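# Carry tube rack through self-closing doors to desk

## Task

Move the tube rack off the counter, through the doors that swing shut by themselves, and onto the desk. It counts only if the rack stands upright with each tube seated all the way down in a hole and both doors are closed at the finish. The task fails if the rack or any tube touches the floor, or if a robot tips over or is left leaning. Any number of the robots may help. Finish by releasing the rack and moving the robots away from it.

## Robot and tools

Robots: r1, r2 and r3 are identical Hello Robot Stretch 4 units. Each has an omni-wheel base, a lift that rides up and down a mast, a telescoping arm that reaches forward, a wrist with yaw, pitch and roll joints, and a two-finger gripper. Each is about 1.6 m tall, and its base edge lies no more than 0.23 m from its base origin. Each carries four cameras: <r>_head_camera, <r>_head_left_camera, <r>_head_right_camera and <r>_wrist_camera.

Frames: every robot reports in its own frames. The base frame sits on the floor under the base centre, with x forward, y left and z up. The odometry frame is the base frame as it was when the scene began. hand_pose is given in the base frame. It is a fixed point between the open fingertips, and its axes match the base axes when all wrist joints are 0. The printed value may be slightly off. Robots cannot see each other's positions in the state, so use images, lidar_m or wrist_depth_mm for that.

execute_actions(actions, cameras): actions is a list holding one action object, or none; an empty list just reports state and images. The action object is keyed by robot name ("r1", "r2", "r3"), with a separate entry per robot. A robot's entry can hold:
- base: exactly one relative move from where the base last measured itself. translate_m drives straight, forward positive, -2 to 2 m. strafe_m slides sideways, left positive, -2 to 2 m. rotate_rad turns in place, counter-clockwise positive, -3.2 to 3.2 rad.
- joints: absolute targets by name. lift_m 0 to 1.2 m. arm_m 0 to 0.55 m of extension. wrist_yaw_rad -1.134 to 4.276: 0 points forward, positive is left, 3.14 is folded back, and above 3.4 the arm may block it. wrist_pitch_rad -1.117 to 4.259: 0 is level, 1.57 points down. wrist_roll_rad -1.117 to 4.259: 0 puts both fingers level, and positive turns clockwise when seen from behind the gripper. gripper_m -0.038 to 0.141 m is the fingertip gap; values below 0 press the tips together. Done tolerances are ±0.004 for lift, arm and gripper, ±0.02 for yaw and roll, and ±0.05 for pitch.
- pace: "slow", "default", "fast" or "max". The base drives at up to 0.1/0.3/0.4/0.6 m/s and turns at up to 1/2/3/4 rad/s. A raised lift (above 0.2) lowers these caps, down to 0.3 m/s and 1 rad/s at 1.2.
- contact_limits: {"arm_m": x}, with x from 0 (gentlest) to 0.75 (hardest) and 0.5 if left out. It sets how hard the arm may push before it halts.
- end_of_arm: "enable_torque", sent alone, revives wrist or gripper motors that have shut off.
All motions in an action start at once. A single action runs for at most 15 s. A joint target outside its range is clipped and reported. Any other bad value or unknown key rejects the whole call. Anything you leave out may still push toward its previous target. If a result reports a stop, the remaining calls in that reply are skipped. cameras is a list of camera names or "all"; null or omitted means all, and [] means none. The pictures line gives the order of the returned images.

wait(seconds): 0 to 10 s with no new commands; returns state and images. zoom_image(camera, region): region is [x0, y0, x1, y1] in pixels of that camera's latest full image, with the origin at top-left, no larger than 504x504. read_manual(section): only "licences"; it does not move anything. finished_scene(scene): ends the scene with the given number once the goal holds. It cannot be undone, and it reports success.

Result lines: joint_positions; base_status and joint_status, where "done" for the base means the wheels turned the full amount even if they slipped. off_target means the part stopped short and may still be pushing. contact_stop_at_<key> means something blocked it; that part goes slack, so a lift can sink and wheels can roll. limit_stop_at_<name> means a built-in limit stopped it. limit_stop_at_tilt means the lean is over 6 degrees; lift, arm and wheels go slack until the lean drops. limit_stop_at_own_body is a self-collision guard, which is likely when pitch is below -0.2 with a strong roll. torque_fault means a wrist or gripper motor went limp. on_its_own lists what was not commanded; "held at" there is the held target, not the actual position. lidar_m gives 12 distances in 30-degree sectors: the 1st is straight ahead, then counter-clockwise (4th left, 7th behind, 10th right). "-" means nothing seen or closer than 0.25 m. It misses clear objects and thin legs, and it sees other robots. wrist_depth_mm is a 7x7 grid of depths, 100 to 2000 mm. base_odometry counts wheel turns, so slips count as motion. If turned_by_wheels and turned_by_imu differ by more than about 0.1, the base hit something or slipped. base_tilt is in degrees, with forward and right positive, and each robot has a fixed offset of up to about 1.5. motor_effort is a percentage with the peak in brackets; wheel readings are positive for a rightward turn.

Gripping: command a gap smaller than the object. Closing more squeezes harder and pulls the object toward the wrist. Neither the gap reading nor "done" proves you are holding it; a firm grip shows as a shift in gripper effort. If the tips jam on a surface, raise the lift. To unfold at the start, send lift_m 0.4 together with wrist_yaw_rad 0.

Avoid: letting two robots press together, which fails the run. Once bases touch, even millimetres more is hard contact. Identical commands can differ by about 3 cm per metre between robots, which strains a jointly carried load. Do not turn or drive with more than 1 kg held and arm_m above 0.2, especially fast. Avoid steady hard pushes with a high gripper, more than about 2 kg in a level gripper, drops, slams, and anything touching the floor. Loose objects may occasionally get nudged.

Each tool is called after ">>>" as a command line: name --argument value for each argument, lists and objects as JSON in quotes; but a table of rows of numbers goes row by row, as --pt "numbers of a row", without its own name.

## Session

>>> execute_actions --actions '[]' --cameras '["r1_head_camera", "r1_head_left_camera", "r2_head_camera", "r2_head_left_camera", "r3_head_camera", "r3_head_left_camera"]'

Scene clock: 0.00 s.
r1.base_odometry: x=+0.000 y=+0.000 heading=+0.000 (m, m, rad; r1's odometry frame)
r1.turned_by_wheels: +0.000 (rad since the last result)
r1.turned_by_imu: +0.000 (rad since the last result)
r1.base_tilt: forward=+0.3 right=-0.3 (deg)
r1.lidar_m: 1.27 2.75 2.01 1.77 1.82 1.37 1.24 1.27 1.46 1.33 1.35 1.71
r1.base_status: not commanded
r1.joint_positions: lift_m=+0.197 arm_m=-0.002 wrist_yaw_rad=+3.188 wrist_pitch_rad=+0.000 wrist_roll_rad=-0.002 gripper_m=+0.057
r1.joint_status: not commanded
r1.motor_effort: lift_m=+18 arm_m=+0 wrist_yaw_rad=+2 wrist_pitch_rad=-6 wrist_roll_rad=-1 gripper_m=-3 wheel_0=+0 wheel_1=+1 wheel_2=-1 (%)
r1.hand_pose: x=-0.1238 y=+0.0740 z=+0.3753 quat_wxyz=(-0.023, +0.000, -0.001, +1.000) (m; r1's base frame)
r1.wrist_depth_mm: - - 132 1397 1397 1397 1397 / - - 132 1366 1397 1430 1430 / - 113 134 1397 1397 1430 1464 / 139 137 273 1397 1430 1464 1464 / 213 1366 1366 1397 1430 1499 1499 / 213 1160 991 1118 200 1229 1229 / 212 798 878 - 904 842 891
r2.base_odometry: x=+0.000 y=+0.000 heading=+0.000 (m, m, rad; r2's odometry frame)
r2.turned_by_wheels: +0.000 (rad since the last result)
r2.turned_by_imu: +0.000 (rad since the last result)
r2.base_tilt: forward=+0.0 right=-0.3 (deg)
r2.lidar_m: 1.56 1.17 1.04 1.04 1.23 2.35 2.54 2.36 2.06 2.09 1.78 1.55
r2.base_status: not commanded
r2.joint_positions: lift_m=+0.261 arm_m=+0.003 wrist_yaw_rad=+3.179 wrist_pitch_rad=-0.002 wrist_roll_rad=-0.003 gripper_m=+0.057
r2.joint_status: not commanded
r2.motor_effort: lift_m=+19 arm_m=+0 wrist_yaw_rad=-2 wrist_pitch_rad=-4 wrist_roll_rad=-1 gripper_m=-2 wheel_0=+0 wheel_1=+0 wheel_2=+0 (%)
r2.hand_pose: x=-0.1181 y=+0.0765 z=+0.4401 quat_wxyz=(-0.019, +0.001, -0.001, +1.000) (m; r2's base frame)
r2.wrist_depth_mm: - - 138 - - - - / - - 137 - - - - / - 107 137 - - - - / - 139 151 - - - - / 197 - - - - - - / 202 1499 198 1499 198 1499 1499 / 206 960 1025 - 1098 931 1025
r3.base_odometry: x=+0.000 y=+0.000 heading=+0.000 (m, m, rad; r3's odometry frame)
r3.turned_by_wheels: +0.000 (rad since the last result)
r3.turned_by_imu: +0.000 (rad since the last result)
r3.base_tilt: forward=-0.7 right=+0.0 (deg)
r3.lidar_m: 1.25 2.16 1.40 1.25 1.31 1.61 1.18 1.25 1.58 1.83 1.94 2.39
r3.base_status: not commanded
r3.joint_positions: lift_m=+0.137 arm_m=-0.002 wrist_yaw_rad=+3.101 wrist_pitch_rad=+0.015 wrist_roll_rad=+0.002 gripper_m=+0.057
r3.joint_status: not commanded
r3.motor_effort: lift_m=+20 arm_m=+0 wrist_yaw_rad=+2 wrist_pitch_rad=-6 wrist_roll_rad=-1 gripper_m=-4 wheel_0=+0 wheel_1=+0 wheel_2=+0 (%)
r3.hand_pose: x=-0.1157 y=+0.0990 z=+0.3106 quat_wxyz=(+0.020, -0.008, +0.001, +1.000) (m; r3's base frame)
r3.wrist_depth_mm: - 141 1397 - - 1983 1430 / - 121 175 - - 1983 1397 / - 123 170 - - 1921 1430 / 116 142 243 - - 1921 1430 / 1708 - - - - 1863 1397 / 1078 1182 198 1205 194 1182 1182 / 768 788 798 112 798 759 831
pictures: r1_head_camera, r1_head_left_camera, r2_head_camera, r2_head_left_camera, r3_head_camera, r3_head_left_camera
Images, in order (width x height): r1_head_camera 420x560, r1_head_left_camera 420x672, r2_head_camera 420x560, r2_head_left_camera 420x672, r3_head_camera 420x560, r3_head_left_camera 420x672.

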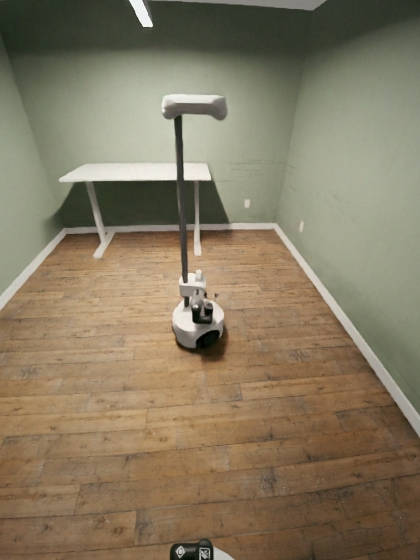

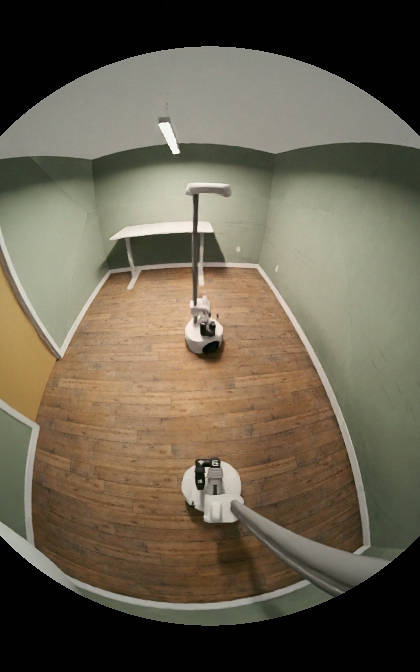

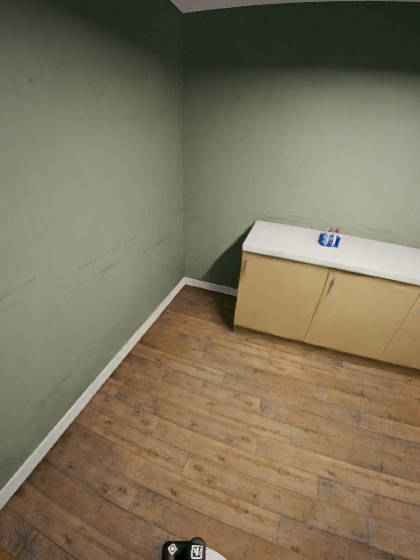

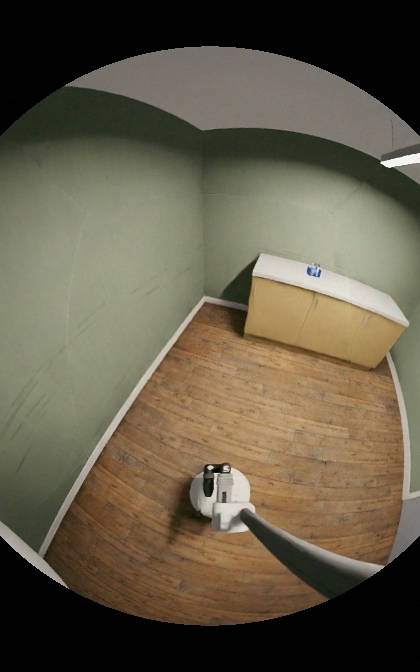

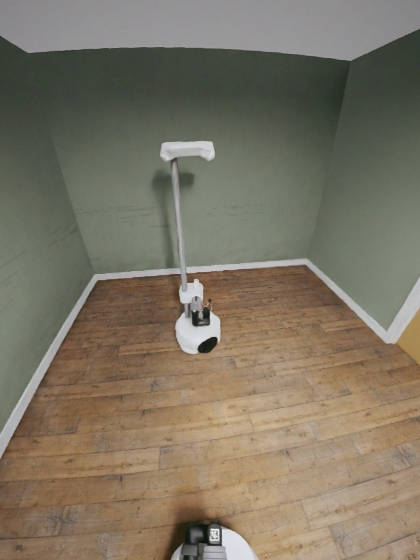

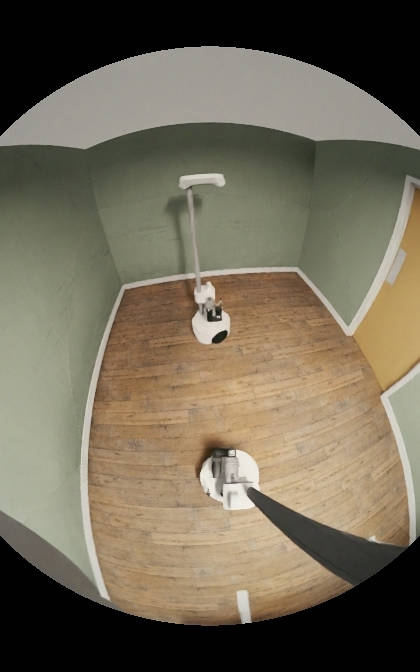

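>>> zoom_image --camera "r2_head_camera" --region '[280, 205, 380, 275]'

Region (280, 205, 380, 275) of r2_head_camera's 420x560 image, scaled by 5.040, with more detail than that image has; it fills the top 353 rows of this view, and the rest is white.

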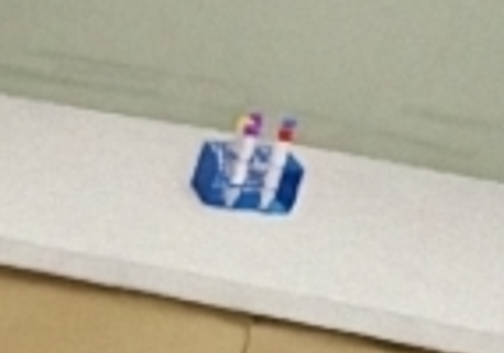

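>>> execute_actions --actions '[{"r1": {"base": {"translate_m": 0.75}, "pace": "max"}, "r2": {"base": {"translate_m": 1.2}, "joints": {"lift_m": 0.95, "wrist_yaw_rad": -0.5, "wrist_pitch_rad": 0.25, "gripper_m": 0.14}, "pace": "max"}, "r3": {"base": {"strafe_m": -1.4}, "pace": "max"}}]' --cameras '[]'

>>> execute_actions --actions '[{"r1": {"base": {"rotate_rad": -1.48}, "pace": "fast"}, "r2": {"base": {"rotate_rad": -0.6}, "joints": {"wrist_yaw_rad": -0.3}, "pace": "fast"}, "r3": {"base": {"rotate_rad": 0.08}, "pace": "fast"}}]' --cameras '["r2_head_camera", "r2_wrist_camera", "r3_head_right_camera", "r1_wrist_camera"]'

Scene clock: 64.63 s.
r1.base_odometry: x=+0.750 y=+0.000 heading=+0.000 (m, m, rad; r1's odometry frame)
r1.turned_by_wheels: +0.000 (rad since the last result)
r1.turned_by_imu: -0.006 (rad since the last result)
r1.base_tilt: forward=+0.3 right=-0.4 (deg)
r1.lidar_m: 1.91 1.96 1.49 1.94 1.90 2.18 1.96 2.00 1.37 1.24 1.26 1.58
r1.base_status: done
r1.joint_positions: lift_m=+0.197 arm_m=-0.002 wrist_yaw_rad=+3.188 wrist_pitch_rad=+0.000 wrist_roll_rad=-0.002 gripper_m=+0.057
r1.joint_status: not commanded
r1.motor_effort: lift_m=+18(18) arm_m=+0(0) wrist_yaw_rad=+0(0) wrist_pitch_rad=-6(6) wrist_roll_rad=-1(1) gripper_m=-4(3) wheel_0=+0(10) wheel_1=+0(9) wheel_2=+2(13) (%)
r1.hand_pose: x=-0.1238 y=+0.0740 z=+0.3753 quat_wxyz=(-0.023, +0.000, -0.001, +1.000) (m; r1's base frame)
r1.wrist_depth_mm: - - 131 - - - - / - - 132 - - - - / - 113 134 - - - - / 139 137 274 - - - - / 213 - - - - - - / 213 1160 991 1118 200 1229 1205 / 213 798 866 - 917 854 891
r2.base_odometry: x=+1.200 y=+0.000 heading=+0.000 (m, m, rad; r2's odometry frame)
r2.turned_by_wheels: +0.000 (rad since the last result)
r2.turned_by_imu: +0.001 (rad since the last result)
r2.base_tilt: forward=+0.0 right=-0.3 (deg)
r2.lidar_m: 1.06 0.76 0.67 0.66 0.78 1.49 3.69 2.77 2.44 0.80 0.47 0.41
r2.base_status: done
r2.joint_positions: lift_m=+0.950 arm_m=+0.003 wrist_yaw_rad=-0.500 wrist_pitch_rad=+0.252 wrist_roll_rad=-0.003 gripper_m=+0.140
r2.joint_status: all done
r2.motor_effort: lift_m=+20(23) arm_m=-1(1) wrist_yaw_rad=-3(8) wrist_pitch_rad=-4(8) wrist_roll_rad=-1(1) gripper_m=-3(5) wheel_0=-1(12) wheel_1=-1(7) wheel_2=+0(15) (%)
r2.hand_pose: x=+0.3768 y=-0.2106 z=+1.0562 quat_wxyz=(+0.961, +0.030, +0.122, -0.245) (m; r2's base frame)
r2.wrist_depth_mm: 723 750 778 798 831 854 891 / 741 768 809 842 866 904 946 / 778 809 831 866 931 917 976 / 809 831 854 878 931 960 931 / 820 878 917 609 603 609 597 / 866 891 946 445 404 399 439 / 891 976 976 - 366 336 353
r3.base_odometry: x=+0.000 y=-1.400 heading=+0.000 (m, m, rad; r3's odometry frame)
r3.turned_by_wheels: +0.000 (rad since the last result)
r3.turned_by_imu: -0.005 (rad since the last result)
r3.base_tilt: forward=-0.7 right=-0.1 (deg)
r3.lidar_m: 1.37 2.94 1.48 2.67 1.68 1.12 1.05 0.75 0.51 0.42 0.45 0.57
r3.base_status: done
r3.joint_positions: lift_m=+0.137 arm_m=-0.002 wrist_yaw_rad=+3.101 wrist_pitch_rad=+0.015 wrist_roll_rad=+0.002 gripper_m=+0.057
r3.joint_status: not commanded
r3.motor_effort: lift_m=+20(20) arm_m=+0(0) wrist_yaw_rad=+0(2) wrist_pitch_rad=-6(5) wrist_roll_rad=-2(1) gripper_m=-4(4) wheel_0=-1(13) wheel_1=+0(12) wheel_2=+0(1) (%)
r3.hand_pose: x=-0.1157 y=+0.0990 z=+0.3106 quat_wxyz=(+0.020, -0.008, +0.001, +1.000) (m; r3's base frame)
r3.wrist_depth_mm: - 141 1921 1308 1397 1397 - / - 121 175 1863 1808 1756 1661 / - 122 170 1983 - - - / 116 142 243 1808 - - - / 946 1708 1863 1863 - - 1921 / 976 1205 198 1229 194 1205 1160 / 750 788 798 113 809 750 820
pictures: none
No camera images: the call's "cameras" was empty. Leave "cameras" out to get every camera's image.

Scene clock: 66.33 s.
r1.base_odometry: x=+0.750 y=+0.000 heading=-1.479 (m, m, rad; r1's odometry frame)
r1.turned_by_wheels: -1.480 (rad since the last result)
r1.turned_by_imu: -1.488 (rad since the last result)
r1.base_tilt: forward=+0.3 right=-0.3 (deg)
r1.lidar_m: 1.25 1.29 1.73 1.94 2.03 1.49 1.91 1.93 2.07 1.97 1.84 1.31
r1.base_status: done
r1.joint_positions: lift_m=+0.197 arm_m=-0.002 wrist_yaw_rad=+3.188 wrist_pitch_rad=+0.000 wrist_roll_rad=-0.002 gripper_m=+0.057
r1.joint_status: not commanded
r1.motor_effort: lift_m=+17(18) arm_m=+0(0) wrist_yaw_rad=+1(0) wrist_pitch_rad=-5(6) wrist_roll_rad=-1(0) gripper_m=-3(2) wheel_0=+1(14) wheel_1=+2(11) wheel_2=+1(16) (%)
r1.hand_pose: x=-0.1238 y=+0.0740 z=+0.3753 quat_wxyz=(-0.023, +0.000, -0.001, +1.000) (m; r1's base frame)
r1.wrist_depth_mm: - - 131 - - 1983 1921 / - - 131 - - - 1921 / - 113 134 - - 1983 1983 / 139 137 272 - - 1983 1983 / 213 1983 - - - 1537 1576 / 213 1138 1008 1118 200 1229 1255 / 212 798 878 - 904 831 891
r2.base_odometry: x=+1.200 y=+0.000 heading=-0.600 (m, m, rad; r2's odometry frame)
r2.turned_by_wheels: -0.600 (rad since the last result)
r2.turned_by_imu: -0.596 (rad since the last result)
r2.base_tilt: forward=+0.0 right=-0.2 (deg)
r2.lidar_m: 0.42 1.05 0.79 0.66 0.65 0.79 1.33 3.68 2.91 2.44 0.90 0.50
r2.base_status: done
r2.joint_positions: lift_m=+0.950 arm_m=+0.003 wrist_yaw_rad=-0.300 wrist_pitch_rad=+0.252 wrist_roll_rad=-0.003 gripper_m=+0.140
r2.joint_status: all done
r2.motor_effort: lift_m=+20(20) arm_m=-1(1) wrist_yaw_rad=-1(5) wrist_pitch_rad=-5(5) wrist_roll_rad=-1(0) gripper_m=+3(2) wheel_0=+2(8) wheel_1=+1(6) wheel_2=+0(7) (%)
r2.hand_pose: x=+0.4145 y=-0.1661 z=+1.0562 quat_wxyz=(+0.981, +0.017, +0.125, -0.148) (m; r2's base frame)
r2.wrist_depth_mm: 676 750 854 960 1118 1366 1708 / 715 788 878 1025 1160 1464 1808 / 732 809 917 1042 1229 1464 1863 / 750 831 904 946 778 960 931 / 732 615 609 609 609 597 699 / 473 427 407 449 421 525 788 / 366 355 353 - 488 585 878
r3.base_odometry: x=+0.000 y=-1.400 heading=+0.080 (m, m, rad; r3's odometry frame)
r3.turned_by_wheels: +0.080 (rad since the last result)
r3.turned_by_imu: +0.081 (rad since the last result)
r3.base_tilt: forward=-0.8 right=+0.0 (deg)
r3.lidar_m: 1.47 2.99 1.45 2.67 1.58 1.13 1.03 0.68 0.46 0.43 0.45 0.71
r3.base_status: done
r3.joint_positions: lift_m=+0.137 arm_m=-0.002 wrist_yaw_rad=+3.101 wrist_pitch_rad=+0.015 wrist_roll_rad=+0.002 gripper_m=+0.057
r3.joint_status: not commanded
r3.motor_effort: lift_m=+21(20) arm_m=+0(0) wrist_yaw_rad=+2(1) wrist_pitch_rad=-5(6) wrist_roll_rad=-2(1) gripper_m=-4(3) wheel_0=+0(5) wheel_1=+0(12) wheel_2=+0(7) (%)
r3.hand_pose: x=-0.1157 y=+0.0990 z=+0.3106 quat_wxyz=(+0.020, -0.008, +0.001, +1.000) (m; r3's base frame)
r3.wrist_depth_mm: - 141 1863 1308 1281 1281 1366 / - 121 175 1863 1808 1808 1576 / - 123 169 1921 1983 - - / 116 141 244 1921 1921 - - / 842 1366 1983 1921 1983 - 1808 / 854 1118 198 1205 194 1205 1182 / 768 798 809 112 809 750 809
pictures: r1_wrist_camera, r2_head_camera, r2_wrist_camera, r3_head_right_camera
Images, in order (width x height): r1_wrist_camera 616x392, r2_head_camera 420x560, r2_wrist_camera 616x392, r3_head_right_camera 420x672.

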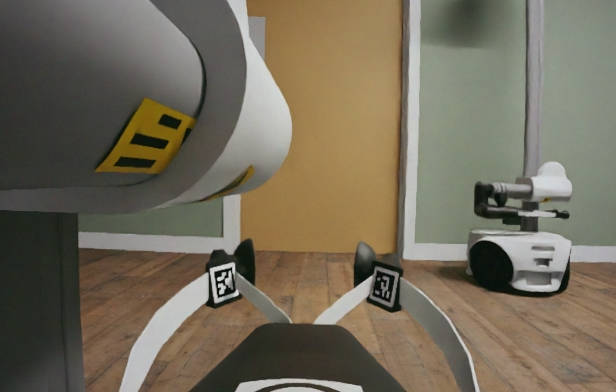

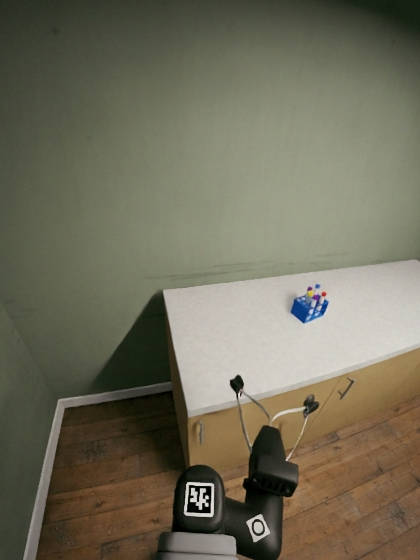

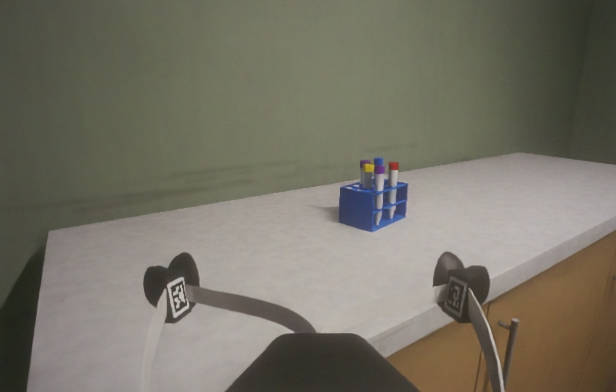

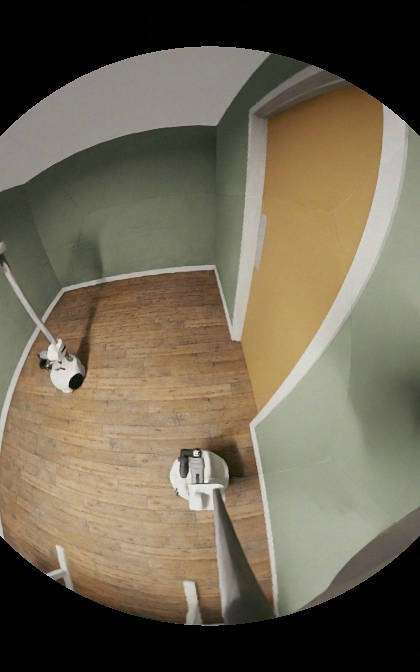

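>>> execute_actions --actions '[]'

Scene clock: 85.53 s.
r1.base_odometry: x=+0.750 y=+0.000 heading=-1.479 (m, m, rad; r1's odometry frame)
r1.turned_by_wheels: +0.000 (rad since the last result)
r1.turned_by_imu: -0.001 (rad since the last result)
r1.base_tilt: forward=+0.2 right=-0.3 (deg)
r1.lidar_m: 1.24 1.29 1.75 1.93 2.04 1.48 1.90 1.94 2.08 1.97 1.85 1.31
r1.base_status: done
r1.joint_positions: lift_m=+0.197 arm_m=-0.002 wrist_yaw_rad=+3.188 wrist_pitch_rad=+0.000 wrist_roll_rad=-0.002 gripper_m=+0.057
r1.joint_status: not commanded
r1.motor_effort: lift_m=+18(18) arm_m=+0(0) wrist_yaw_rad=+1(0) wrist_pitch_rad=-5(6) wrist_roll_rad=-1(0) gripper_m=-2(2) wheel_0=+1(14) wheel_1=+2(11) wheel_2=+1(16) (%)
r1.hand_pose: x=-0.1238 y=+0.0740 z=+0.3753 quat_wxyz=(-0.023, +0.000, -0.001, +1.000) (m; r1's base frame)
r1.wrist_depth_mm: - - 132 - - 1921 1863 / - - 132 - - - 1921 / - 113 134 - - - 1921 / 138 136 272 - - 1983 - / 214 - - - - 1576 1618 / 213 1160 1008 1118 200 1229 1229 / 212 798 878 - 904 842 878
r2.base_odometry: x=+1.200 y=+0.000 heading=-0.600 (m, m, rad; r2's odometry frame)
r2.turned_by_wheels: +0.000 (rad since the last result)
r2.turned_by_imu: +0.001 (rad since the last result)
r2.base_tilt: forward=+0.0 right=-0.2 (deg)
r2.lidar_m: 0.41 1.06 0.77 0.65 0.66 0.78 1.33 3.67 2.91 2.45 0.91 0.48
r2.base_status: done
r2.joint_positions: lift_m=+0.950 arm_m=+0.003 wrist_yaw_rad=-0.300 wrist_pitch_rad=+0.252 wrist_roll_rad=-0.003 gripper_m=+0.140
r2.joint_status: all done
r2.motor_effort: lift_m=+20(20) arm_m=+0(1) wrist_yaw_rad=-2(5) wrist_pitch_rad=-5(5) wrist_roll_rad=-1(0) gripper_m=+3(2) wheel_0=+2(8) wheel_1=+2(6) wheel_2=+0(7) (%)
r2.hand_pose: x=+0.4145 y=-0.1661 z=+1.0562 quat_wxyz=(+0.981, +0.017, +0.125, -0.148) (m; r2's base frame)
r2.wrist_depth_mm: 691 759 854 976 1118 1336 1661 / 699 778 891 1008 1182 1397 1808 / 732 798 917 1060 1255 1430 1863 / 750 831 891 946 768 931 917 / 715 609 609 609 615 597 699 / 477 427 407 449 430 530 778 / 368 351 355 - 488 591 854
r3.base_odometry: x=+0.000 y=-1.400 heading=+0.080 (m, m, rad; r3's odometry frame)
r3.turned_by_wheels: +0.000 (rad since the last result)
r3.turned_by_imu: +0.000 (rad since the last result)
r3.base_tilt: forward=-0.7 right=+0.0 (deg)
r3.lidar_m: 1.42 2.99 1.47 2.67 1.54 1.09 1.05 0.70 0.48 0.44 0.46 0.75
r3.base_status: done
r3.joint_positions: lift_m=+0.137 arm_m=-0.002 wrist_yaw_rad=+3.101 wrist_pitch_rad=+0.015 wrist_roll_rad=+0.002 gripper_m=+0.057
r3.joint_status: not commanded
r3.motor_effort: lift_m=+20(20) arm_m=+0(0) wrist_yaw_rad=+3(1) wrist_pitch_rad=-6(6) wrist_roll_rad=-5(1) gripper_m=-4(3) wheel_0=+0(5) wheel_1=+0(12) wheel_2=+0(7) (%)
r3.hand_pose: x=-0.1157 y=+0.0990 z=+0.3106 quat_wxyz=(+0.020, -0.008, +0.001, +1.000) (m; r3's base frame)
r3.wrist_depth_mm: - 141 1921 1336 1281 1281 1397 / - 121 175 1808 1863 1808 1618 / - 123 169 1921 1983 - - / 116 141 243 1863 1983 - - / 842 1336 1863 1863 1921 - 1756 / 854 1118 198 1229 193 1205 1205 / 768 798 798 112 809 741 820
pictures: r1_head_camera, r1_head_left_camera, r1_head_right_camera, r1_wrist_camera, r2_head_camera, r2_head_left_camera, r2_head_right_camera, r2_wrist_camera, r3_head_camera, r3_head_left_camera, r3_head_right_camera, r3_wrist_camera
Images, in order (width x height): r1_head_camera 420x560, r1_head_left_camera 420x672, r1_head_right_camera 420x672, r1_wrist_camera 616x392, r2_head_camera 420x560, r2_head_left_camera 420x672, r2_head_right_camera 420x672, r2_wrist_camera 616x392, r3_head_camera 420x560, r3_head_left_camera 420x672, r3_head_right_camera 420x672, r3_wrist_camera 616x392.

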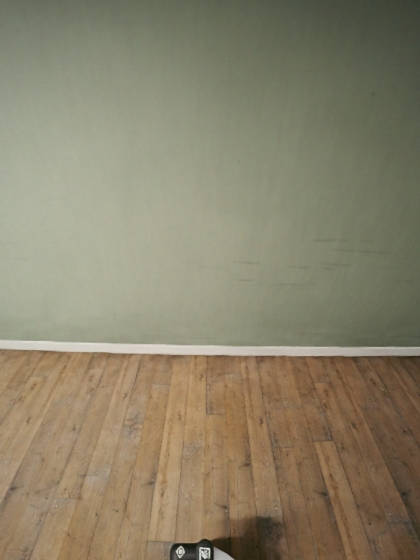

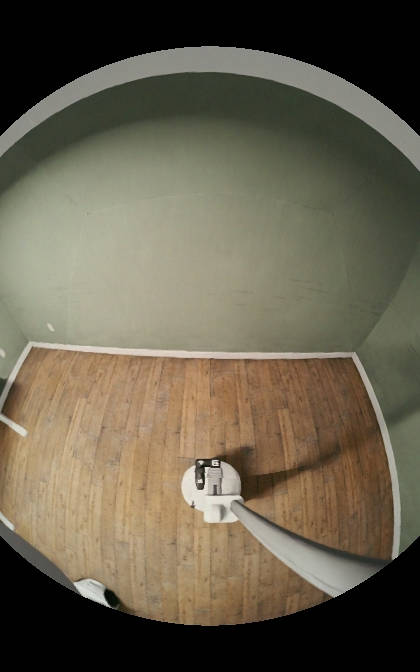

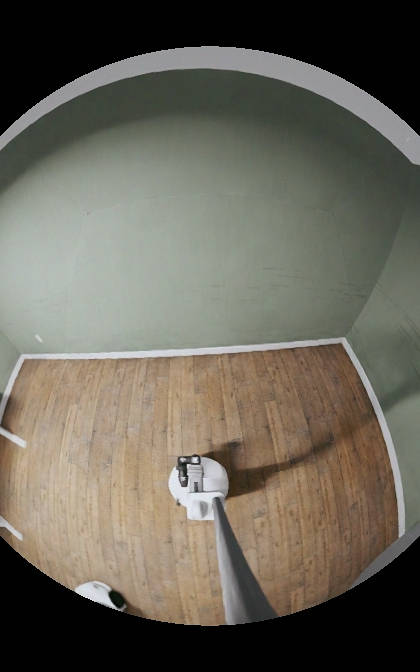

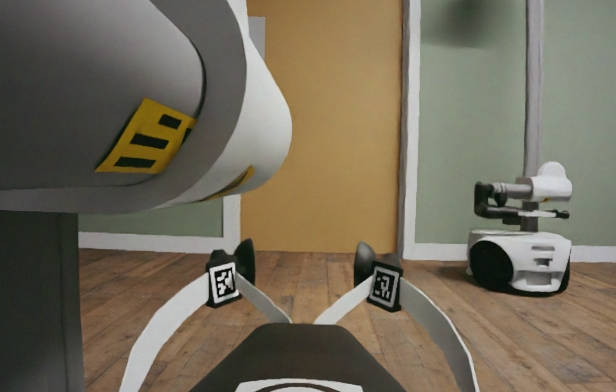

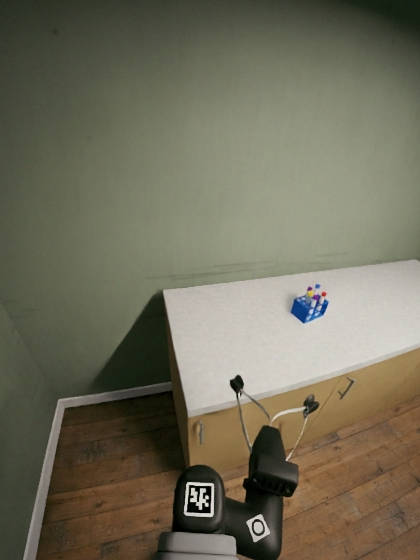

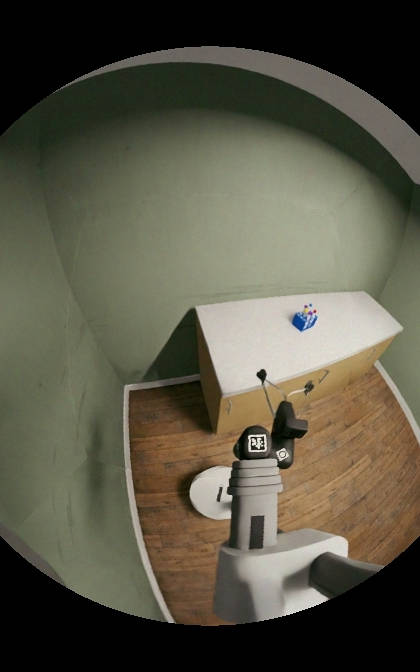

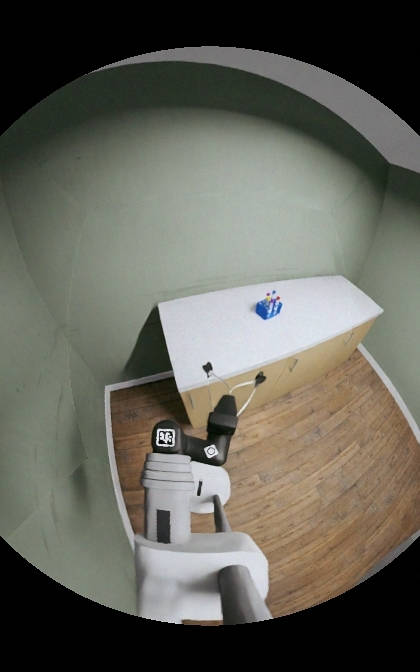

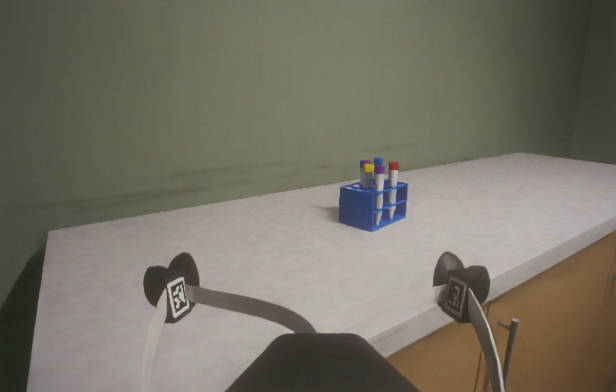

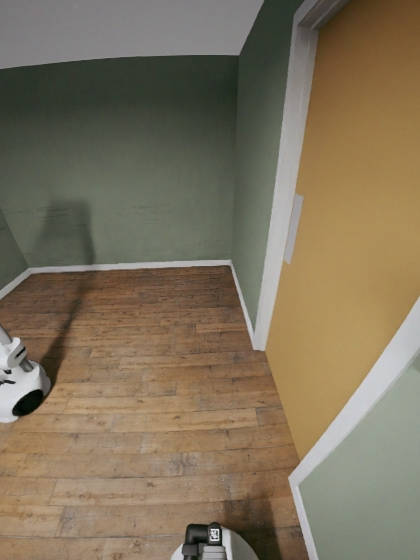

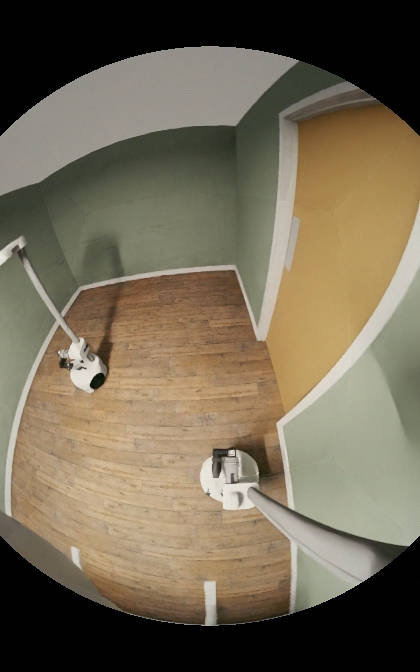

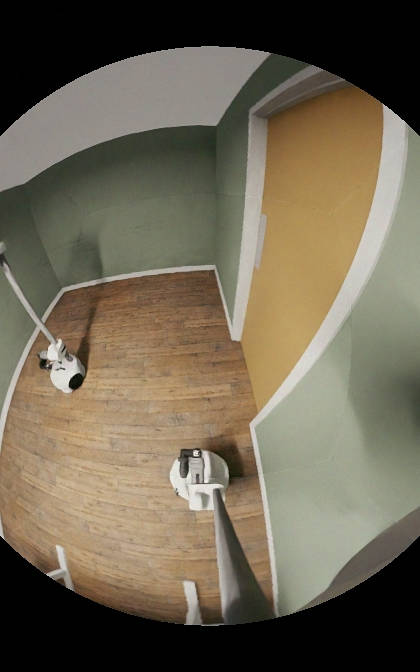

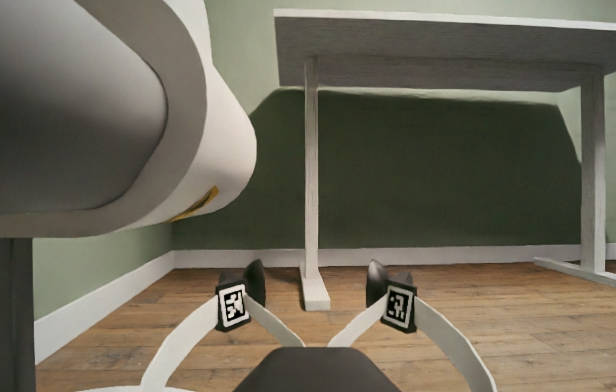

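>>> zoom_image --camera "r2_wrist_camera" --region '[310, 140, 440, 245]'

>>> zoom_image --camera "r2_head_camera" --region '[260, 260, 360, 340]'

Region (310, 140, 440, 245) of r2_wrist_camera's 616x392 image, scaled by 3.877; it fills the top 407 rows of this view, and the rest is white.

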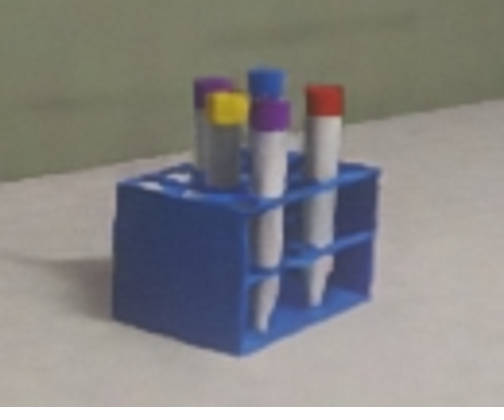

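Region (260, 260, 360, 340) of r2_head_camera's 420x560 image, scaled by 5.040, with more detail than that image has; it fills the top 403 rows of this view, and the rest is white.

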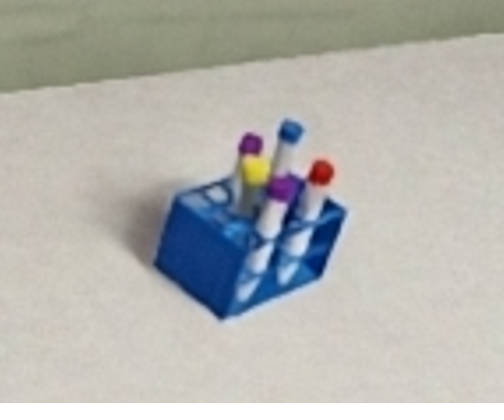

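>>> execute_actions --actions '[{"r3": {"base": {"translate_m": 0.88}, "pace": "max"}, "r1": {"base": {"translate_m": -0.7}, "joints": {"lift_m": 0.55, "wrist_yaw_rad": 0, "gripper_m": 0.0}, "pace": "fast"}, "r2": {"base": {"translate_m": 0.12}, "joints": {"lift_m": 0.83, "arm_m": 0.48, "wrist_yaw_rad": -1.08, "wrist_pitch_rad": 0.2}, "pace": "fast"}}]' --cameras '["r2_wrist_camera", "r2_head_camera", "r3_head_right_camera", "r1_head_left_camera"]'

Scene clock: 169.53 s.
r1.base_odometry: x=+0.686 y=+0.697 heading=-1.480 (m, m, rad; r1's odometry frame)
r1.turned_by_wheels: -0.001 (rad since the last result)
r1.turned_by_imu: +0.001 (rad since the last result)
r1.base_tilt: forward=+0.3 right=-0.3 (deg)
r1.lidar_m: 1.93 2.02 2.00 1.93 1.74 0.69 0.58 0.69 1.65 2.00 2.06 2.02
r1.base_status: done
r1.joint_positions: lift_m=+0.550 arm_m=-0.002 wrist_yaw_rad=+0.000 wrist_pitch_rad=+0.000 wrist_roll_rad=-0.002 gripper_m=+0.000
r1.joint_status: all done
r1.motor_effort: lift_m=+19(22) arm_m=+0(0) wrist_yaw_rad=+0(3) wrist_pitch_rad=-6(6) wrist_roll_rad=+0(1) gripper_m=-6(6) wheel_0=-2(3) wheel_1=-3(6) wheel_2=-2(16) (%)
r1.hand_pose: x=+0.4570 y=-0.0873 z=+0.7281 quat_wxyz=(+1.000, -0.001, +0.000, +0.000) (m; r1's base frame)
r1.wrist_depth_mm: 1708 1708 1708 1708 1756 1708 1708 / 1661 1708 1708 1756 1708 1756 1756 / 1756 1661 1756 1708 1756 1808 1808 / 1708 1756 1708 1756 1708 1756 1708 / 1756 1808 1756 1756 1808 1863 1756 / 1708 1756 184 189 1756 1756 1756 / 1430 1366 1576 - 1537 1537 1499
r2.base_odometry: x=+1.299 y=-0.068 heading=-0.600 (m, m, rad; r2's odometry frame)
r2.turned_by_wheels: +0.000 (rad since the last result)
r2.turned_by_imu: +0.001 (rad since the last result)
r2.base_tilt: forward=+0.1 right=-0.3 (deg)
r2.lidar_m: 0.31 0.93 0.84 0.71 0.70 0.81 1.37 3.79 2.86 2.43 0.67 0.34
r2.base_status: done
r2.joint_positions: lift_m=+0.830 arm_m=+0.479 wrist_yaw_rad=-1.080 wrist_pitch_rad=+0.202 wrist_roll_rad=-0.003 gripper_m=+0.140
r2.joint_status: all done
r2.motor_effort: lift_m=+17(18) arm_m=+5(6) wrist_yaw_rad=-3(6) wrist_pitch_rad=-5(6) wrist_roll_rad=-1(1) gripper_m=-2(0) wheel_0=-1(6) wheel_1=-1(4) wheel_2=+0(10) (%)
r2.hand_pose: x=+0.7062 y=-0.2904 z=+0.9505 quat_wxyz=(+0.853, +0.051, +0.087, -0.511) (m; r2's base frame)
r2.wrist_depth_mm: 433 564 854 1708 1863 1756 1808 / 433 569 854 1708 - 1983 1808 / 439 580 891 1229 - 1983 1863 / 439 549 627 355 492 621 1863 / 375 373 373 317 319 370 364 / 260 249 236 263 235 234 259 / 202 202 204 - 212 194 209
r3.base_odometry: x=+0.877 y=-1.330 heading=+0.080 (m, m, rad; r3's odometry frame)
r3.turned_by_wheels: +0.000 (rad since the last result)
r3.turned_by_imu: +0.002 (rad since the last result)
r3.base_tilt: forward=-0.7 right=+0.0 (deg)
r3.lidar_m: 1.30 2.07 2.76 0.56 0.74 2.06 2.11 0.63 0.53 0.46 0.48 0.58
r3.base_status: done
r3.joint_positions: lift_m=+0.137 arm_m=-0.002 wrist_yaw_rad=+3.101 wrist_pitch_rad=+0.015 wrist_roll_rad=+0.002 gripper_m=+0.057
r3.joint_status: not commanded
r3.motor_effort: lift_m=+20(20) arm_m=+0(0) wrist_yaw_rad=+0(0) wrist_pitch_rad=-5(5) wrist_roll_rad=-1(2) gripper_m=-6(2) wheel_0=-2(6) wheel_1=-2(10) wheel_2=+0(13) (%)
r3.hand_pose: x=-0.1157 y=+0.0990 z=+0.3106 quat_wxyz=(+0.020, -0.008, +0.001, +1.000) (m; r3's base frame)
r3.wrist_depth_mm: - 141 - - - - - / - 121 176 - - - - / - 122 170 - - - - / 116 141 245 - - - - / 759 1229 - - - - - / 778 1098 198 1229 193 1182 1182 / 732 809 798 112 809 750 820
pictures: r1_head_left_camera, r2_head_camera, r2_wrist_camera, r3_head_right_camera
Images, in order (width x height): r1_head_left_camera 420x672, r2_head_camera 420x560, r2_wrist_camera 616x392, r3_head_right_camera 420x672.

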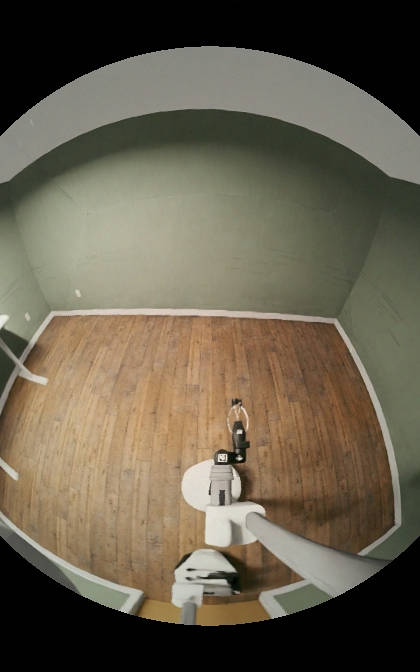

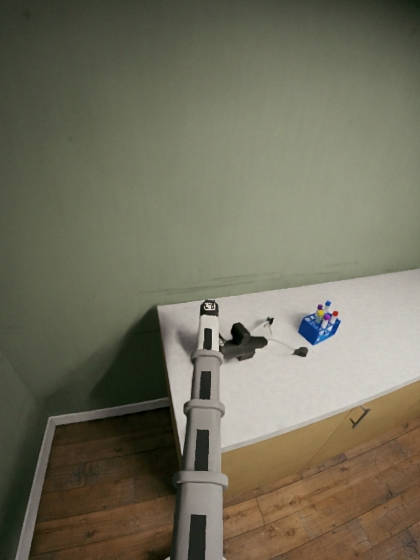

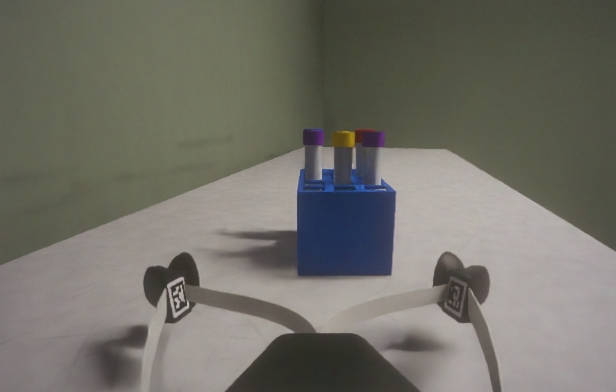

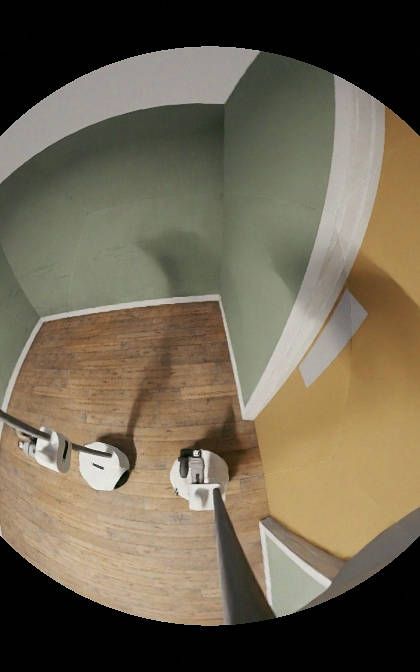

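>>> execute_actions --actions '[{"r3": {"base": {"strafe_m": -0.19}, "pace": "default"}, "r1": {"base": {"strafe_m": 0.04}}, "r2": {"base": {"strafe_m": -0.125}, "joints": {"lift_m": 0.818, "arm_m": 0.506}, "pace": "slow"}}]' --cameras '["r2_wrist_camera"]'

Scene clock: 182.53 s.
r1.base_odometry: x=+0.726 y=+0.701 heading=-1.480 (m, m, rad; r1's odometry frame)
r1.turned_by_wheels: +0.000 (rad since the last result)
r1.turned_by_imu: -0.002 (rad since the last result)
r1.base_tilt: forward=+0.3 right=-0.3 (deg)
r1.lidar_m: 1.94 2.00 1.99 1.90 1.74 1.25 0.76 1.24 1.62 2.05 2.11 2.04
r1.base_status: done
r1.joint_positions: lift_m=+0.550 arm_m=-0.002 wrist_yaw_rad=+0.000 wrist_pitch_rad=+0.000 wrist_roll_rad=-0.002 gripper_m=+0.000
r1.joint_status: not commanded
r1.motor_effort: lift_m=+20(19) arm_m=+0(0) wrist_yaw_rad=-1(1) wrist_pitch_rad=-8(7) wrist_roll_rad=-1(2) gripper_m=-5(6) wheel_0=-1(10) wheel_1=+2(8) wheel_2=+0(1) (%)
r1.hand_pose: x=+0.4570 y=-0.0873 z=+0.7281 quat_wxyz=(+1.000, -0.001, +0.000, +0.000) (m; r1's base frame)
r1.wrist_depth_mm: 1708 1708 1708 1756 1708 1756 1756 / 1756 1708 1708 1708 1756 1708 1756 / 1661 1708 1708 1756 1756 1808 1756 / 1756 1756 1756 1756 1756 1756 1756 / 1756 1808 1708 1756 1808 1808 1808 / 1756 1756 183 189 1756 1756 1808 / 1430 1397 1576 - 1537 1499 1537
r2.base_odometry: x=+1.229 y=-0.171 heading=-0.600 (m, m, rad; r2's odometry frame)
r2.turned_by_wheels: +0.000 (rad since the last result)
r2.turned_by_imu: +0.001 (rad since the last result)
r2.base_tilt: forward=+0.0 right=-0.2 (deg)
r2.lidar_m: 0.33 0.33 0.98 0.82 0.82 0.95 1.62 3.75 2.72 2.29 0.75 0.39
r2.base_status: done
r2.joint_positions: lift_m=+0.818 arm_m=+0.505 wrist_yaw_rad=-1.080 wrist_pitch_rad=+0.202 wrist_roll_rad=-0.003 gripper_m=+0.140
r2.joint_status: all done
r2.motor_effort: lift_m=+16(19) arm_m=+5(6) wrist_yaw_rad=-2(3) wrist_pitch_rad=-5(4) wrist_roll_rad=-1(2) gripper_m=+0(4) wheel_0=+2(7) wheel_1=+0(6) wheel_2=-1(2) (%)
r2.hand_pose: x=+0.7321 y=-0.2904 z=+0.9385 quat_wxyz=(+0.853, +0.051, +0.087, -0.511) (m; r2's base frame)
r2.wrist_depth_mm: 442 574 891 1756 1756 1708 1661 / 445 591 891 1808 1863 1708 1661 / 452 597 788 205 1808 1808 1756 / 452 544 504 206 569 569 1756 / 338 340 185 183 312 334 334 / 238 226 192 188 214 213 237 / 185 185 185 - 193 177 183
r3.base_odometry: x=+0.892 y=-1.519 heading=+0.080 (m, m, rad; r3's odometry frame)
r3.turned_by_wheels: +0.000 (rad since the last result)
r3.turned_by_imu: +0.000 (rad since the last result)
r3.base_tilt: forward=-0.7 right=+0.0 (deg)
r3.lidar_m: 0.75 2.10 2.79 0.74 2.99 2.09 1.13 0.43 0.30 0.26 0.27 0.40
r3.base_status: done
r3.joint_positions: lift_m=+0.137 arm_m=-0.002 wrist_yaw_rad=+3.101 wrist_pitch_rad=+0.015 wrist_roll_rad=+0.002 gripper_m=+0.057
r3.joint_status: not commanded
r3.motor_effort: lift_m=+20(20) arm_m=+0(0) wrist_yaw_rad=+0(2) wrist_pitch_rad=-6(6) wrist_roll_rad=-2(2) gripper_m=-2(2) wheel_0=+0(6) wheel_1=+1(6) wheel_2=+1(2) (%)
r3.hand_pose: x=-0.1157 y=+0.0990 z=+0.3106 quat_wxyz=(+0.020, -0.008, +0.001, +1.000) (m; r3's base frame)
r3.wrist_depth_mm: - 141 1808 - - - - / - 121 175 - - - - / - 122 169 - - - - / 116 141 243 - - - - / 554 759 1576 - - - - / 559 741 198 1229 195 1182 1182 / 564 609 809 112 820 741 820
pictures: r2_wrist_camera
Images, in order (width x height): r2_wrist_camera 616x392.

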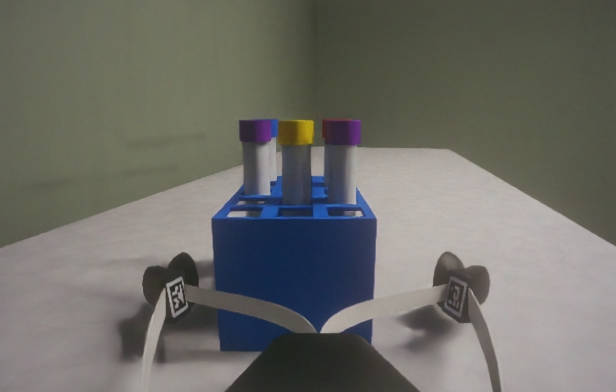

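>>> execute_actions --actions '[{"r3": {"base": {"strafe_m": -0.17}, "pace": "slow"}, "r2": {"joints": {"arm_m": 0.519, "gripper_m": -0.035}}}]' --cameras '["r2_wrist_camera", "r3_head_right_camera"]'

Scene clock: 190.67 s.
r1.base_odometry: x=+0.726 y=+0.701 heading=-1.480 (m, m, rad; r1's odometry frame)
r1.turned_by_wheels: +0.000 (rad since the last result)
r1.turned_by_imu: -0.002 (rad since the last result)
r1.base_tilt: forward=+0.3 right=-0.4 (deg)
r1.lidar_m: 1.94 2.01 1.98 1.89 1.73 1.27 0.94 1.25 1.63 2.04 2.12 2.03
r1.base_status: not commanded
r1.joint_positions: lift_m=+0.550 arm_m=-0.002 wrist_yaw_rad=+0.000 wrist_pitch_rad=+0.000 wrist_roll_rad=-0.002 gripper_m=+0.000
r1.joint_status: not commanded
r1.motor_effort: lift_m=+19(19) arm_m=+1(0) wrist_yaw_rad=+0(1) wrist_pitch_rad=-6(7) wrist_roll_rad=-2(1) gripper_m=-4(6) wheel_0=-1(1) wheel_1=+2(2) wheel_2=+0(0) (%)
r1.hand_pose: x=+0.4570 y=-0.0873 z=+0.7281 quat_wxyz=(+1.000, -0.001, +0.000, +0.000) (m; r1's base frame)
r1.wrist_depth_mm: 1708 1708 1708 1708 1708 1708 1708 / 1708 1708 1756 1756 1756 1808 1756 / 1756 1756 1756 1756 1708 1808 1708 / 1708 1756 1756 1756 1808 1756 1808 / 1756 1708 1756 1808 1756 1808 1756 / 1708 1756 183 190 1756 1756 1808 / 1464 1397 1576 - 1576 1537 1576
r2.base_odometry: x=+1.229 y=-0.171 heading=-0.600 (m, m, rad; r2's odometry frame)
r2.turned_by_wheels: +0.000 (rad since the last result)
r2.turned_by_imu: +0.001 (rad since the last result)
r2.base_tilt: forward=+0.0 right=-0.2 (deg)
r2.lidar_m: 0.31 0.32 0.96 0.82 0.81 0.96 1.63 3.75 2.70 2.30 0.74 0.41
r2.base_status: not commanded
r2.joint_positions: lift_m=+0.818 arm_m=+0.518 wrist_yaw_rad=-1.080 wrist_pitch_rad=+0.203 wrist_roll_rad=-0.003 gripper_m=-0.034
r2.joint_status: all done
r2.motor_effort: lift_m=+16(16) arm_m=+5(5) wrist_yaw_rad=-1(2) wrist_pitch_rad=-7(8) wrist_roll_rad=-2(0) gripper_m=-24(25) wheel_0=+2(2) wheel_1=+0(0) wheel_2=-1(1) (%)
r2.hand_pose: x=+0.7451 y=-0.2904 z=+0.9382 quat_wxyz=(+0.853, +0.051, +0.088, -0.511) (m; r2's base frame)
r2.wrist_depth_mm: 430 559 842 1618 1808 1808 1618 / 433 574 854 1537 1921 1863 1756 / 433 574 809 208 960 1863 1756 / 439 525 496 187 442 564 1808 / 338 338 290 159 160 334 332 / 238 226 168 163 163 169 235 / 182 176 176 - 176 182 132
r3.base_odometry: x=+0.906 y=-1.688 heading=+0.079 (m, m, rad; r3's odometry frame)
r3.turned_by_wheels: +0.000 (rad since the last result)
r3.turned_by_imu: +0.001 (rad since the last result)
r3.base_tilt: forward=-0.6 right=+0.0 (deg)
r3.lidar_m: 0.42 2.08 2.78 0.92 3.16 2.07 0.42 0.25 0.25 - 0.25 0.29
r3.base_status: done
r3.joint_positions: lift_m=+0.137 arm_m=-0.002 wrist_yaw_rad=+3.101 wrist_pitch_rad=+0.015 wrist_roll_rad=+0.002 gripper_m=+0.057
r3.joint_status: not commanded
r3.motor_effort: lift_m=+20(20) arm_m=+0(0) wrist_yaw_rad=+0(2) wrist_pitch_rad=-6(7) wrist_roll_rad=-3(1) gripper_m=-1(2) wheel_0=+10(21) wheel_1=-18(20) wheel_2=+2(4) (%)
r3.hand_pose: x=-0.1157 y=+0.0990 z=+0.3106 quat_wxyz=(+0.020, -0.008, +0.001, +1.000) (m; r3's base frame)
r3.wrist_depth_mm: - 141 820 - - - - / - 121 175 - - - - / - 122 169 - - - - / 116 141 244 - - - - / 377 544 627 - - - - / 389 549 198 1205 193 1229 1205 / 387 488 715 113 809 750 820
pictures: r2_wrist_camera, r3_head_right_camera
Images, in order (width x height): r2_wrist_camera 616x392, r3_head_right_camera 420x672.

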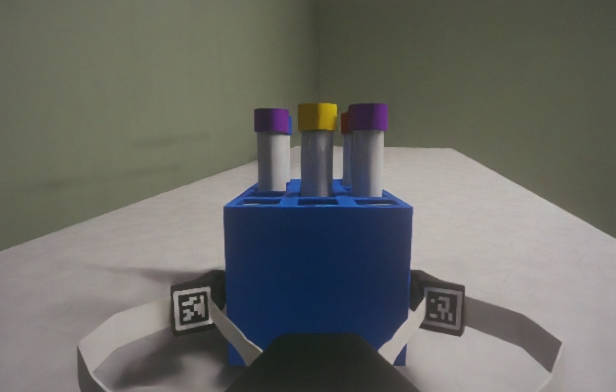

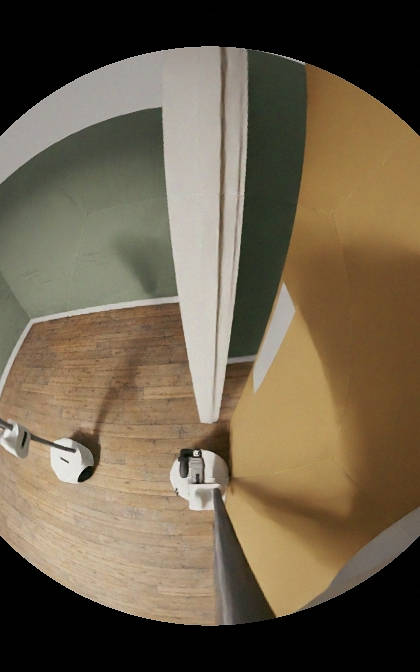

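>>> execute_actions --actions '[{"r3": {"base": {"strafe_m": -0.95}, "pace": "default"}, "r1": {"base": {"translate_m": -0.62}}, "r2": {"joints": {"lift_m": 0.9, "arm_m": 0.02, "wrist_pitch_rad": 0.13}}}]' --cameras '["r2_wrist_camera", "r3_head_right_camera", "r2_head_right_camera"]'

Scene clock: 209.77 s.
r1.base_odometry: x=+0.670 y=+1.318 heading=-1.480 (m, m, rad; r1's odometry frame)
r1.turned_by_wheels: +0.000 (rad since the last result)
r1.turned_by_imu: +0.000 (rad since the last result)
r1.base_tilt: forward=+0.4 right=-0.3 (deg)
r1.lidar_m: 2.54 2.64 1.99 1.89 0.83 0.73 1.18 0.71 0.80 2.04 2.13 2.69
r1.base_status: done
r1.joint_positions: lift_m=+0.550 arm_m=-0.002 wrist_yaw_rad=+0.000 wrist_pitch_rad=+0.000 wrist_roll_rad=-0.002 gripper_m=+0.000
r1.joint_status: not commanded
r1.motor_effort: lift_m=+19(19) arm_m=+0(0) wrist_yaw_rad=-1(0) wrist_pitch_rad=-6(4) wrist_roll_rad=-1(2) gripper_m=-4(5) wheel_0=-1(8) wheel_1=-3(8) wheel_2=+0(8) (%)
r1.hand_pose: x=+0.4570 y=-0.0873 z=+0.7281 quat_wxyz=(+1.000, -0.001, +0.000, +0.000) (m; r1's base frame)
r1.wrist_depth_mm: - - - - - - - / - - - - - - - / - - - - - - - / - - - - - - - / - - - - - - - / - - 184 189 1863 - - / 1464 1366 1576 - 1537 1537 1537
r2.base_odometry: x=+1.229 y=-0.171 heading=-0.600 (m, m, rad; r2's odometry frame)
r2.turned_by_wheels: +0.000 (rad since the last result)
r2.turned_by_imu: +0.002 (rad since the last result)
r2.base_tilt: forward=+0.0 right=-0.2 (deg)
r2.lidar_m: 0.32 0.33 0.98 0.82 0.81 0.94 1.61 3.74 2.72 2.29 0.33 0.37
r2.base_status: not commanded
r2.joint_positions: lift_m=+0.900 arm_m=+0.021 wrist_yaw_rad=-1.080 wrist_pitch_rad=+0.134 wrist_roll_rad=-0.003 gripper_m=-0.034
r2.joint_status: all done
r2.motor_effort: lift_m=+22(22) arm_m=-6(7) wrist_yaw_rad=+0(2) wrist_pitch_rad=-9(10) wrist_roll_rad=+1(1) gripper_m=-22(24) wheel_0=+2(2) wheel_1=+0(1) wheel_2=-1(1) (%)
r2.hand_pose: x=+0.2495 y=-0.2934 z=+1.0396 quat_wxyz=(+0.856, +0.033, +0.058, -0.513) (m; r2's base frame)
r2.wrist_depth_mm: 946 1229 1863 - - 1863 1808 / 946 1229 1921 - - 1921 1863 / 917 1281 1756 208 - - 1863 / 946 1160 1182 186 - - 1863 / 691 691 585 159 160 - 1921 / 459 430 168 163 163 169 - / 342 359 504 - 1661 1756 1708
r3.base_odometry: x=+0.981 y=-2.635 heading=+0.079 (m, m, rad; r3's odometry frame)
r3.turned_by_wheels: +0.000 (rad since the last result)
r3.turned_by_imu: -0.002 (rad since the last result)
r3.base_tilt: forward=-0.7 right=+0.1 (deg)
r3.lidar_m: 1.07 1.10 0.93 1.26 0.41 0.25 0.99 0.25 1.32 1.48 1.54 1.15
r3.base_status: done
r3.joint_positions: lift_m=+0.137 arm_m=-0.002 wrist_yaw_rad=+3.101 wrist_pitch_rad=+0.015 wrist_roll_rad=+0.002 gripper_m=+0.057
r3.joint_status: not commanded
r3.motor_effort: lift_m=+20(20) arm_m=+0(0) wrist_yaw_rad=+1(2) wrist_pitch_rad=-5(5) wrist_roll_rad=-4(2) gripper_m=-3(2) wheel_0=-2(23) wheel_1=-3(33) wheel_2=+4(7) (%)
r3.hand_pose: x=-0.1157 y=+0.0990 z=+0.3106 quat_wxyz=(+0.020, -0.008, +0.001, +1.000) (m; r3's base frame)
r3.wrist_depth_mm: - 141 334 355 379 407 442 / - 121 175 355 379 407 442 / - 123 170 355 377 410 442 / 116 142 244 357 382 410 442 / 297 314 330 355 382 413 439 / 297 314 198 355 193 410 439 / 297 309 332 112 389 404 439
pictures: r2_head_right_camera, r2_wrist_camera, r3_head_right_camera
Images, in order (width x height): r2_head_right_camera 420x672, r2_wrist_camera 616x392, r3_head_right_camera 420x672.

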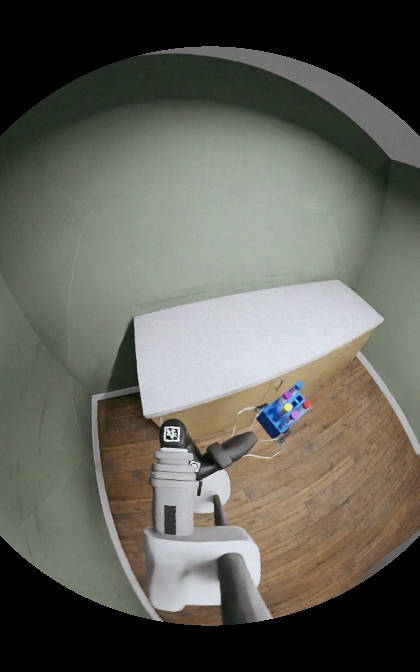

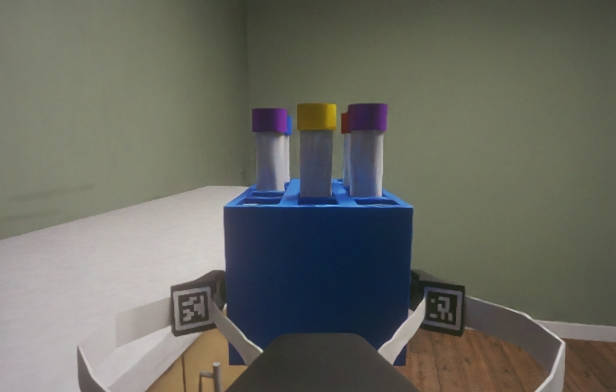

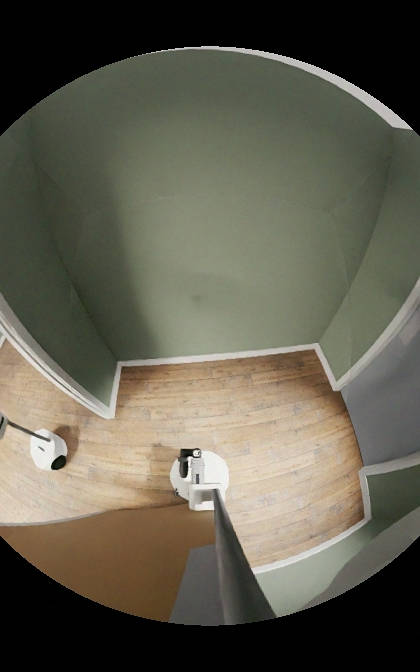

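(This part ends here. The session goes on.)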